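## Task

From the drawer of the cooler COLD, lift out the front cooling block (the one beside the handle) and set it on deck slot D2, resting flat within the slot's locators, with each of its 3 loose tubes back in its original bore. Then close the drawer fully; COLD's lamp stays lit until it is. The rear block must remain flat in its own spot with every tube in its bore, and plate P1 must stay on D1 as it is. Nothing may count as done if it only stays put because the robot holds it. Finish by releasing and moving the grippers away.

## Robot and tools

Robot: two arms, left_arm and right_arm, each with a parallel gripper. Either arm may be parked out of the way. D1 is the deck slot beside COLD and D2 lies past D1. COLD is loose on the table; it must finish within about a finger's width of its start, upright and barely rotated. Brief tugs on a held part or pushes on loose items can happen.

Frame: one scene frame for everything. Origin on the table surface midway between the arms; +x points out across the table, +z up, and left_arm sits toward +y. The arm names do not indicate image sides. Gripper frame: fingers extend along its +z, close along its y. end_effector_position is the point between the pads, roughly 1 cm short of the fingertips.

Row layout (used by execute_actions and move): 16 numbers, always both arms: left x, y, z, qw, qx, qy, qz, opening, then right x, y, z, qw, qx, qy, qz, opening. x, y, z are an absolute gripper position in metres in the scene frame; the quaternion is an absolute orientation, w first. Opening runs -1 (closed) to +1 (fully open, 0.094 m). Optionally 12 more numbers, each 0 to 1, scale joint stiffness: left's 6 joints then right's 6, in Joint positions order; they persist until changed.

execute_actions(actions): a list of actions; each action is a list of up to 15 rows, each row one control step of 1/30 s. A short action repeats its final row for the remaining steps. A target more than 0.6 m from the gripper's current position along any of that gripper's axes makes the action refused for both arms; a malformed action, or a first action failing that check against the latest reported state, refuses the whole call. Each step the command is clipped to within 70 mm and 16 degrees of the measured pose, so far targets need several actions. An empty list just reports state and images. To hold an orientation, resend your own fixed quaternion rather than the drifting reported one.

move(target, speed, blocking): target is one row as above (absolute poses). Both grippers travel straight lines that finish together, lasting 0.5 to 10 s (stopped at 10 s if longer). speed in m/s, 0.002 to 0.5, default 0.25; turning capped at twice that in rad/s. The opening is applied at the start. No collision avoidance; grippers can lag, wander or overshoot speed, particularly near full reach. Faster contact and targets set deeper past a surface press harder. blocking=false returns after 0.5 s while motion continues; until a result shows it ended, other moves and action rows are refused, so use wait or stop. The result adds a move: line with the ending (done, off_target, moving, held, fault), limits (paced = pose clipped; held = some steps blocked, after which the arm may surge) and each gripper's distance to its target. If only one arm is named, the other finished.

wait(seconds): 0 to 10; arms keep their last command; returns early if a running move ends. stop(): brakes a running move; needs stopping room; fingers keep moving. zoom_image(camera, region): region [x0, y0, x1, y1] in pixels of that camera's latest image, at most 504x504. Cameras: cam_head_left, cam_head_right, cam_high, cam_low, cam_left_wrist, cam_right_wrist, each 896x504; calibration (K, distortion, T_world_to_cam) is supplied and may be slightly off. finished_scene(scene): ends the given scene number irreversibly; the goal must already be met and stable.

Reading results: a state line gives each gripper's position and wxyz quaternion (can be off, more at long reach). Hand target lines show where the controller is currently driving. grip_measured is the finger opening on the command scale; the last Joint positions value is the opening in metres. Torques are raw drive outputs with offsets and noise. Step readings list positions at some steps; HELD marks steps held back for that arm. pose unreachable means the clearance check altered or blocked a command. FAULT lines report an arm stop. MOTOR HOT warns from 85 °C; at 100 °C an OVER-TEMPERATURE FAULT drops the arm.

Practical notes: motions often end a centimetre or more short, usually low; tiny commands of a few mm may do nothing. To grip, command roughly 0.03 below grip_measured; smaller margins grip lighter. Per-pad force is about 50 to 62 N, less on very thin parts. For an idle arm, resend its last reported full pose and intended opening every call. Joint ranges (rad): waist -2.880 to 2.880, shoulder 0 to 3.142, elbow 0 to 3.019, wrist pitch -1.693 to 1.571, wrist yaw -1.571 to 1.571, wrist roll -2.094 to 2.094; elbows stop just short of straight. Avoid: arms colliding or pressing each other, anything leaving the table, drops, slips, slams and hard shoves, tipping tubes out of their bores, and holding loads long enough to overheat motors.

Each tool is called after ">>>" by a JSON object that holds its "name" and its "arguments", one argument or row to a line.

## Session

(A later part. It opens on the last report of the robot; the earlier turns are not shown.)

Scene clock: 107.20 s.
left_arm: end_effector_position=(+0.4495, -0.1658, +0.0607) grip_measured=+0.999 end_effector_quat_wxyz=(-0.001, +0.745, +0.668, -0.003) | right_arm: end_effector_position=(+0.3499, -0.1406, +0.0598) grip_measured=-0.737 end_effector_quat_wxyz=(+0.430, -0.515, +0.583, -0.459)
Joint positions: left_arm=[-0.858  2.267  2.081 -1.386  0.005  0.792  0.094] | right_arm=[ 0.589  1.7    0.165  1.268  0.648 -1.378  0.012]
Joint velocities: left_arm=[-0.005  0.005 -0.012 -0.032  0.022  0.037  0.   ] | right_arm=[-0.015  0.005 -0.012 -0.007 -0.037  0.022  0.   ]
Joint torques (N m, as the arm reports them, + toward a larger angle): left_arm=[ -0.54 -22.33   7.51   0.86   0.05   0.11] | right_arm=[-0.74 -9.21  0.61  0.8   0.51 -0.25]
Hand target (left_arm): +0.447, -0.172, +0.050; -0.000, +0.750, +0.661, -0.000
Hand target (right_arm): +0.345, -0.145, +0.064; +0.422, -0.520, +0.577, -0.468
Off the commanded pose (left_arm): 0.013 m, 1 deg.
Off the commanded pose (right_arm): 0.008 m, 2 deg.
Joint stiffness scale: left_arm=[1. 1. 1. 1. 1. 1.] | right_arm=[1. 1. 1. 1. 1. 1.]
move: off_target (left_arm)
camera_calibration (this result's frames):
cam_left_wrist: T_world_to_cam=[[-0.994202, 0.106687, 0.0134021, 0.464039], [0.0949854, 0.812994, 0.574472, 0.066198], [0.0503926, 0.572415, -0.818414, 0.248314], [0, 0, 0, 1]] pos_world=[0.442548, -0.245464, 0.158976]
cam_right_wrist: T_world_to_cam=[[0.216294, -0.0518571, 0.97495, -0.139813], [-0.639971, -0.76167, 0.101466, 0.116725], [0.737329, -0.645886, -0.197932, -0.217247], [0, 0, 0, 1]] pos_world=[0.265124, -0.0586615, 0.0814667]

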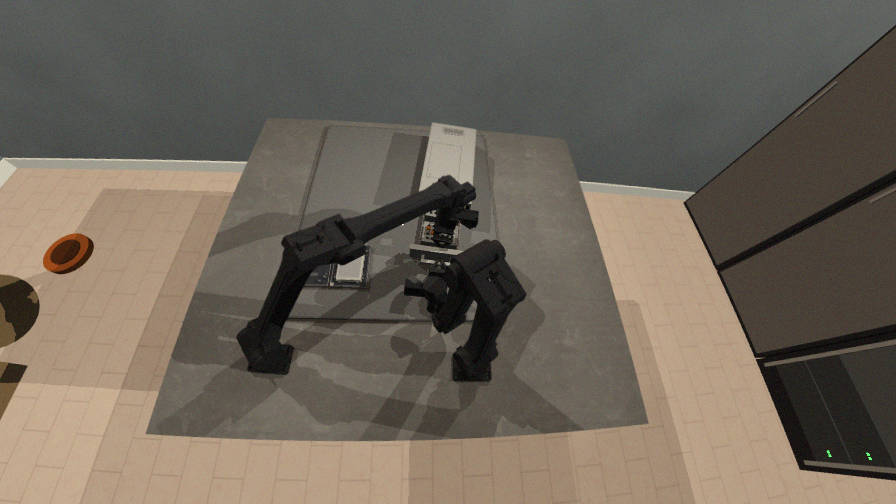

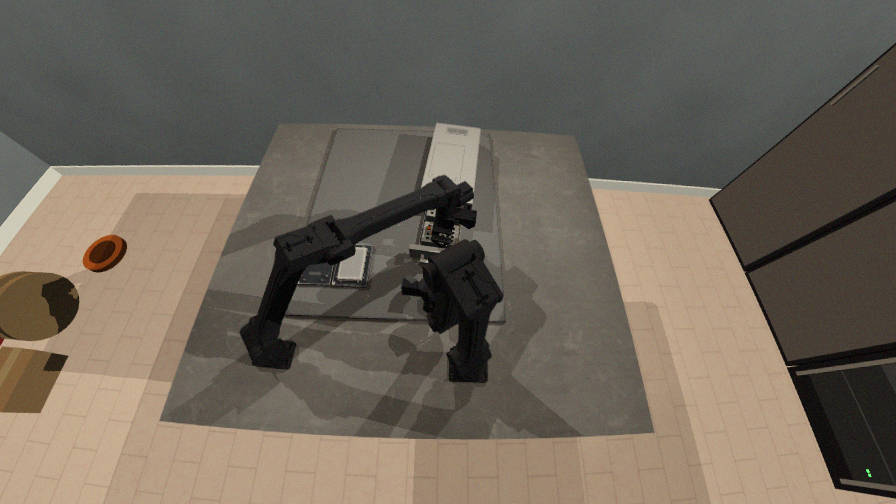

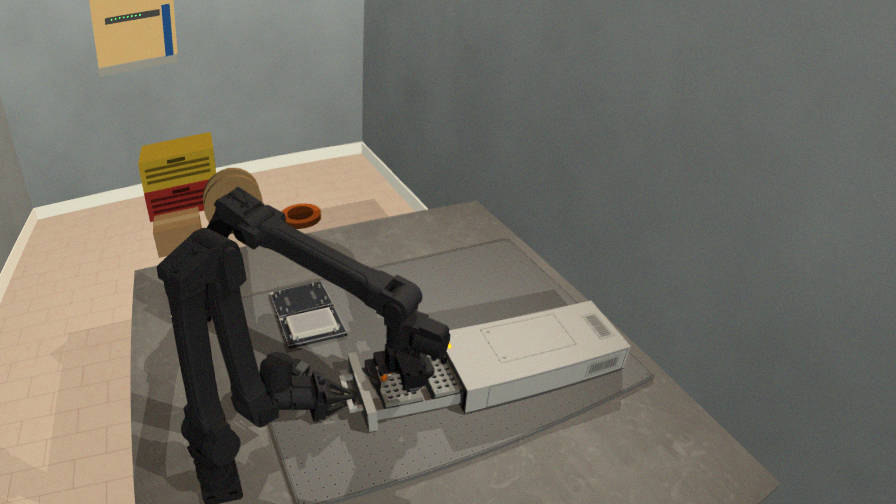

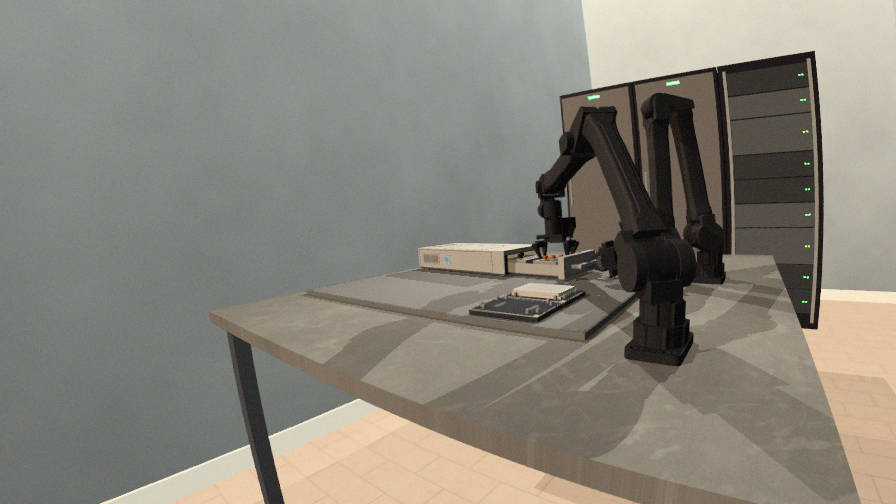

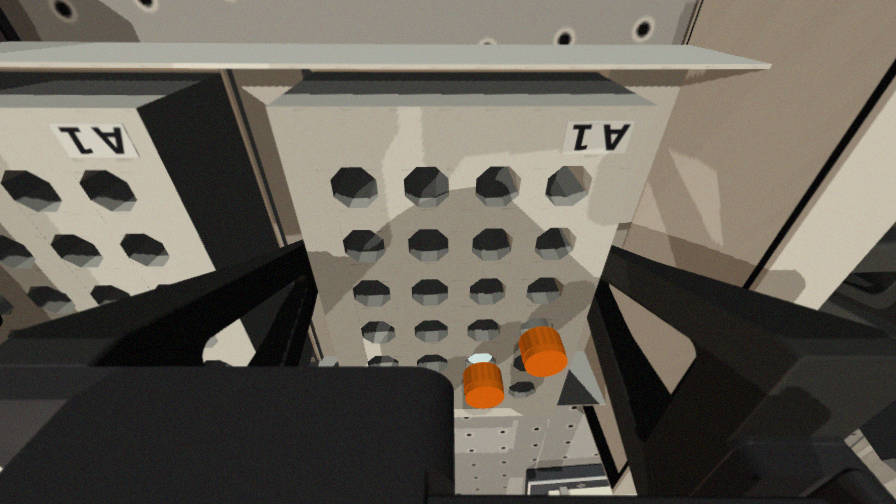

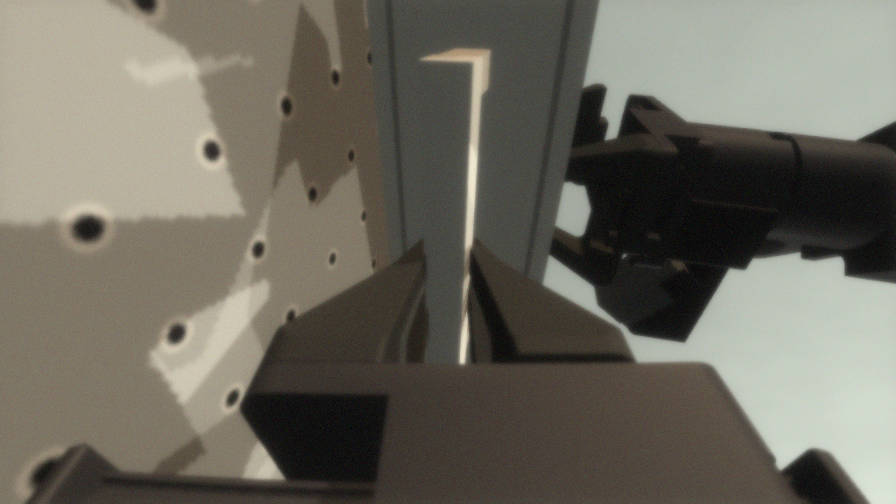

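>>> {"name": "move", "arguments": {
  "target": [0.447,-0.172,0.05,0,0.75,0.661,0,0.5,0.345,-0.145,0.064,-0.422,0.52,-0.577,0.468,-1]
}}

>>> {"name": "move", "arguments": {
  "target": [0.447,-0.168,0.18,0,0.75,0.661,0,0.5,0.345,-0.145,0.064,-0.422,0.52,-0.577,0.468,-1],
  "speed": 0.06
}}

Scene clock: 110.13 s.
left_arm: end_effector_position=(+0.4476, -0.1655, +0.0599) grip_measured=+0.806 end_effector_quat_wxyz=(-0.003, +0.746, +0.666, -0.003) | right_arm: end_effector_position=(+0.3500, -0.1407, +0.0598) grip_measured=-0.737 end_effector_quat_wxyz=(+0.430, -0.515, +0.583, -0.459)
Joint positions: left_arm=[-0.86   2.267  2.078 -1.388  0.007  0.794  0.085] | right_arm=[ 0.589  1.7    0.166  1.268  0.648 -1.378  0.012]
Joint velocities: left_arm=[-0.005 -0.005  0.012  0.002 -0.066  0.007 -0.   ] | right_arm=[-0.005 -0.005 -0.007 -0.002  0.037 -0.095  0.   ]
Joint torques (N m, as the arm reports them, + toward a larger angle): left_arm=[ -0.41 -22.68   7.61   0.97  -0.01   0.09] | right_arm=[-0.71 -9.25  0.57  0.81  0.49 -0.26]
Hand target (left_arm): +0.447, -0.172, +0.050; +0.000, +0.750, +0.661, -0.000
Hand target (right_arm): +0.345, -0.145, +0.064; +0.422, -0.520, +0.577, -0.468
Off the commanded pose (left_arm): 0.012 m, 1 deg.
Off the commanded pose (right_arm): 0.008 m, 2 deg.
Joint stiffness scale: left_arm=[1. 1. 1. 1. 1. 1.] | right_arm=[1. 1. 1. 1. 1. 1.]
move: off_target (left_arm)
camera_calibration (this result's frames):
cam_left_wrist: T_world_to_cam=[[-0.993684, 0.110804, 0.0177287, 0.462308], [0.100698, 0.810794, 0.576604, 0.0634627], [0.049516, 0.574748, -0.816831, 0.248282], [0, 0, 0, 1]] pos_world=[0.440704, -0.245381, 0.158016]
cam_right_wrist: T_world_to_cam=[[0.216111, -0.0522305, 0.974971, -0.139806], [-0.640607, -0.761168, 0.10122, 0.117065], [0.73683, -0.646448, -0.197956, -0.217271], [0, 0, 0, 1]] pos_world=[0.265298, -0.0586504, 0.0814476]

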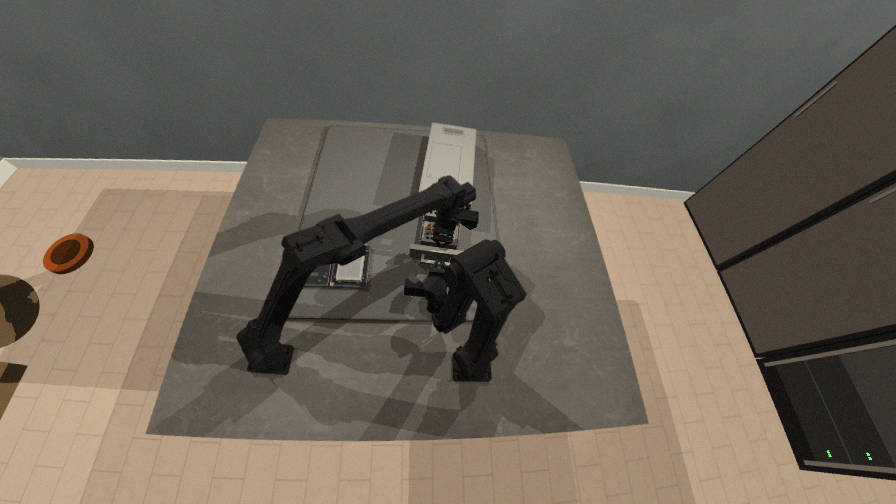

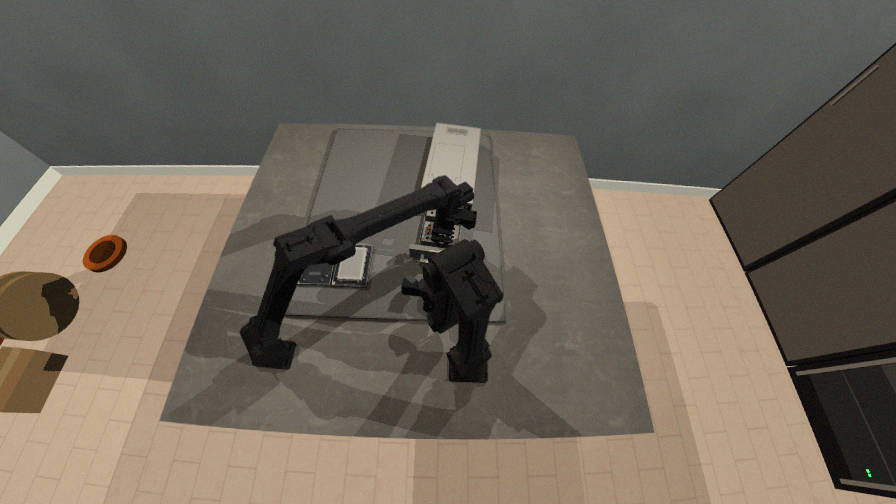

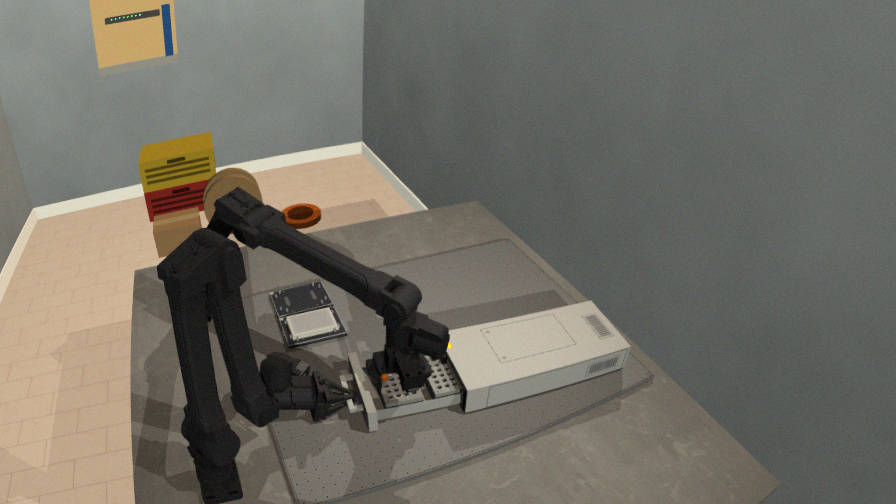

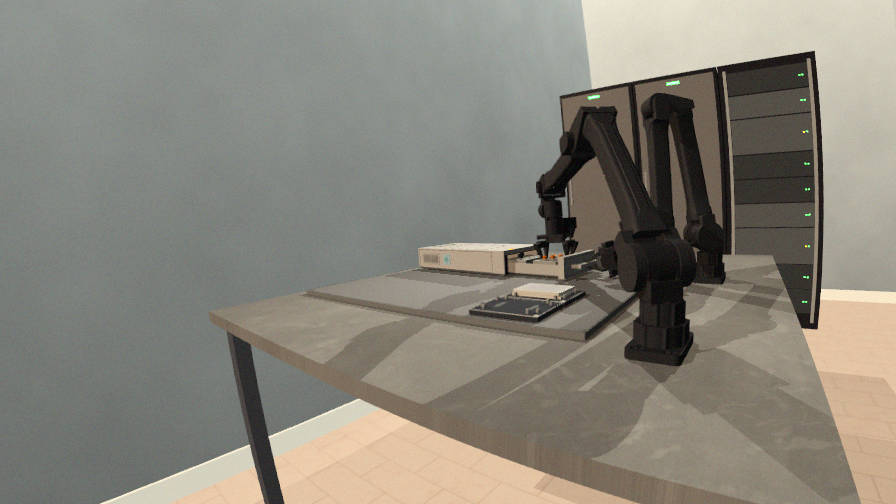

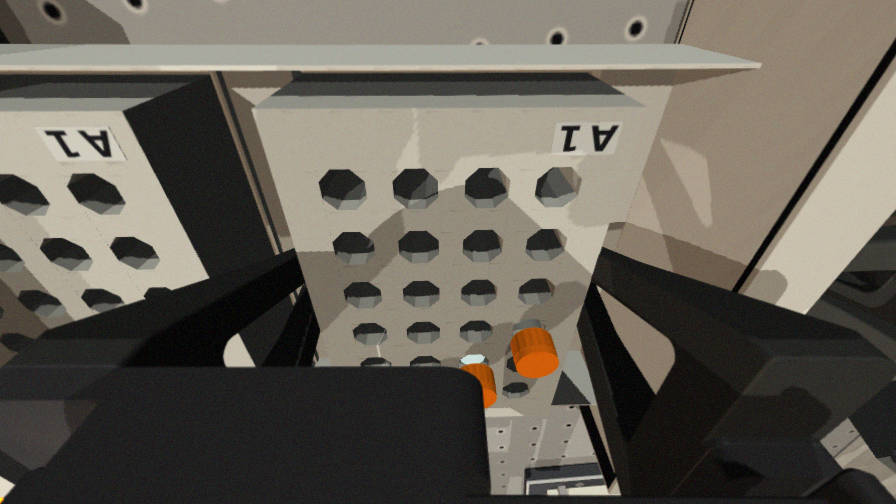

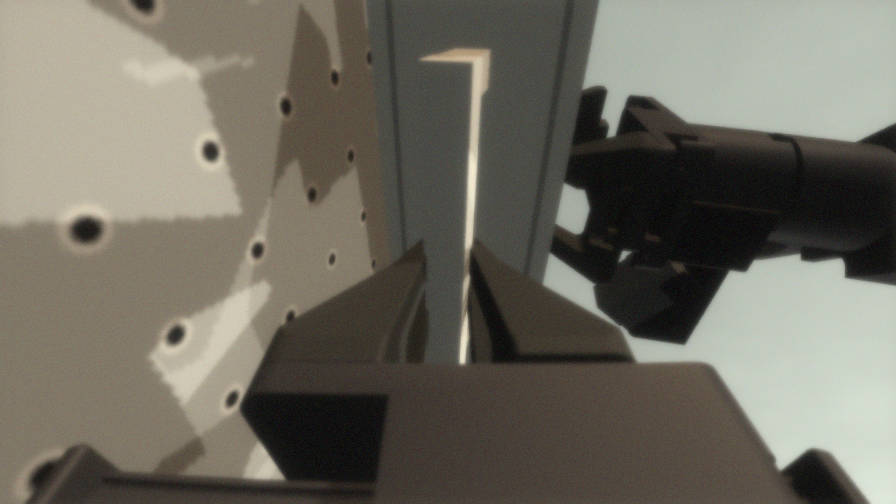

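Scene clock: 112.37 s.
left_arm: end_effector_position=(+0.4337, -0.1582, +0.0692) grip_measured=+0.806 end_effector_quat_wxyz=(-0.041, +0.748, +0.663, -0.004) | right_arm: end_effector_position=(+0.3496, -0.1407, +0.0599) grip_measured=-0.737 end_effector_quat_wxyz=(+0.430, -0.515, +0.583, -0.458)
Joint positions: left_arm=[-0.868  2.276  2.116 -1.493  0.012  0.795  0.085] | right_arm=[ 0.589  1.699  0.165  1.268  0.647 -1.377  0.012]
Joint velocities: left_arm=[-0.015 -0.005 -0.017  0.007  0.022  0.022 -0.   ] | right_arm=[-0.015 -0.005 -0.012  0.007  0.007  0.022  0.001]
Joint torques (N m, as the arm reports them, + toward a larger angle): left_arm=[  0.33 -29.77  12.23  -2.36  -0.23   0.09] | right_arm=[-0.72 -9.11  0.69  0.8   0.52 -0.26]
Hand target (left_arm): +0.441, -0.163, +0.137; +0.001, +0.750, +0.661, -0.000
Hand target (right_arm): +0.345, -0.145, +0.064; +0.422, -0.519, +0.577, -0.468
Off the commanded pose (left_arm): 0.112 m, 5 deg; position clipped at the last step of the last action.
Off the commanded pose (right_arm): 0.008 m, 2 deg.
Joint stiffness scale: left_arm=[1. 1. 1. 1. 1. 1.] | right_arm=[1. 1. 1. 1. 1. 1.]
move: off_target (left_arm); limits=paced
camera_calibration (this result's frames):
cam_left_wrist: T_world_to_cam=[[-0.990363, 0.116326, 0.0751643, 0.443042], [0.137883, 0.777095, 0.614094, 0.0295153], [0.0130254, 0.61854, -0.785645, 0.272946], [0, 0, 0, 1]] pos_world=[0.431148, -0.243302, 0.163013]
cam_right_wrist: T_world_to_cam=[[0.216289, -0.0526187, 0.97491, -0.139946], [-0.639815, -0.761887, 0.100825, 0.116456], [0.737466, -0.645569, -0.198454, -0.217089], [0, 0, 0, 1]] pos_world=[0.264875, -0.0587836, 0.0816113]

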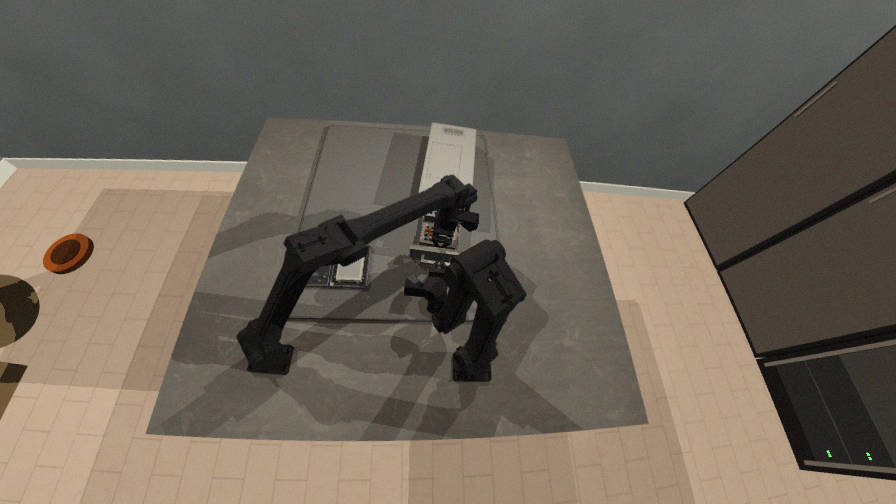

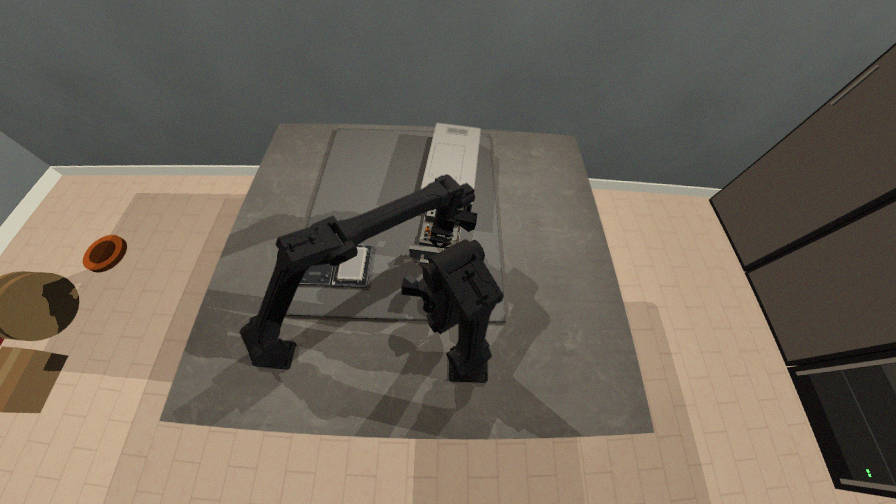

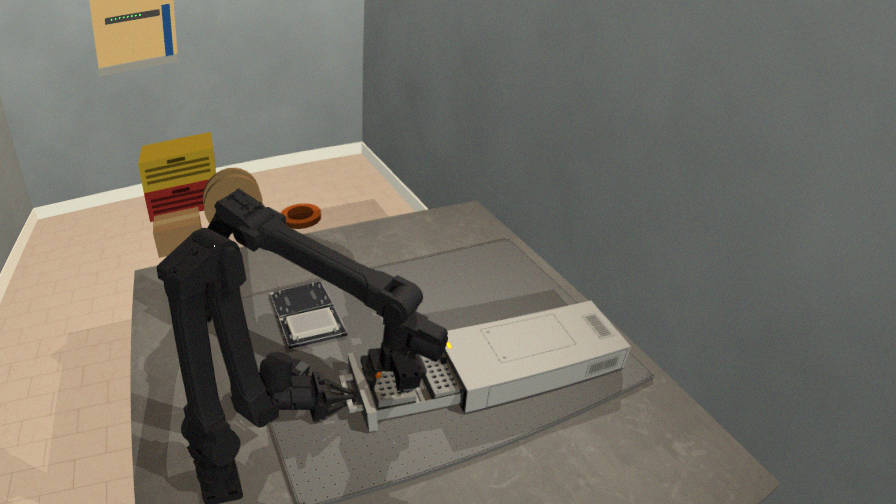

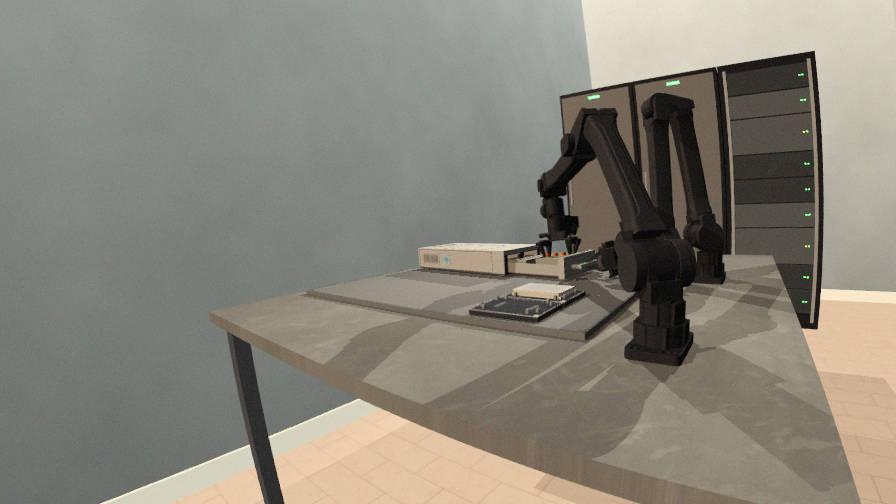

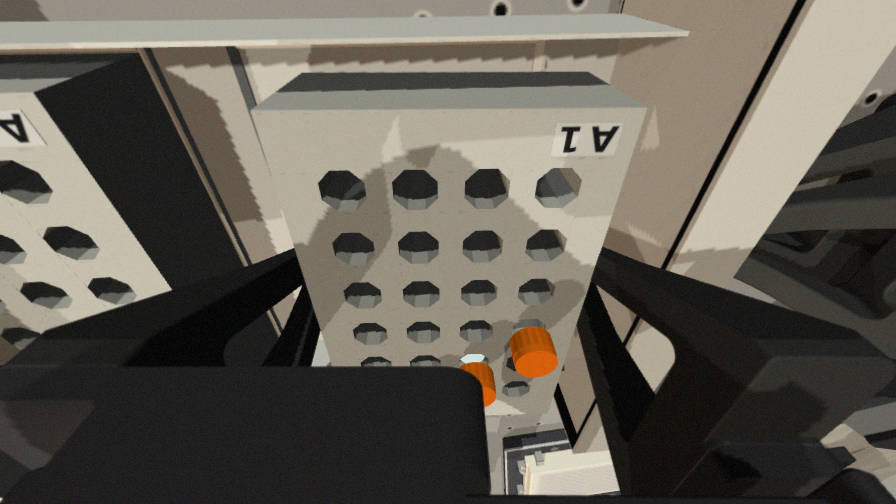

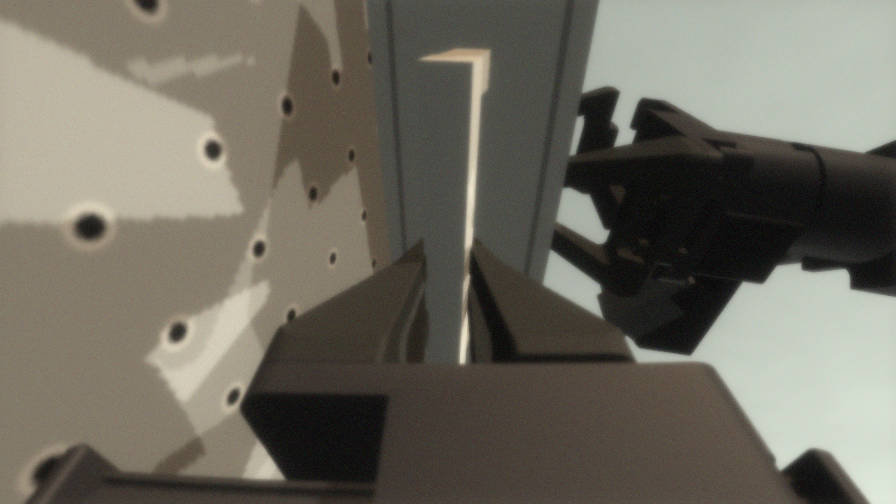

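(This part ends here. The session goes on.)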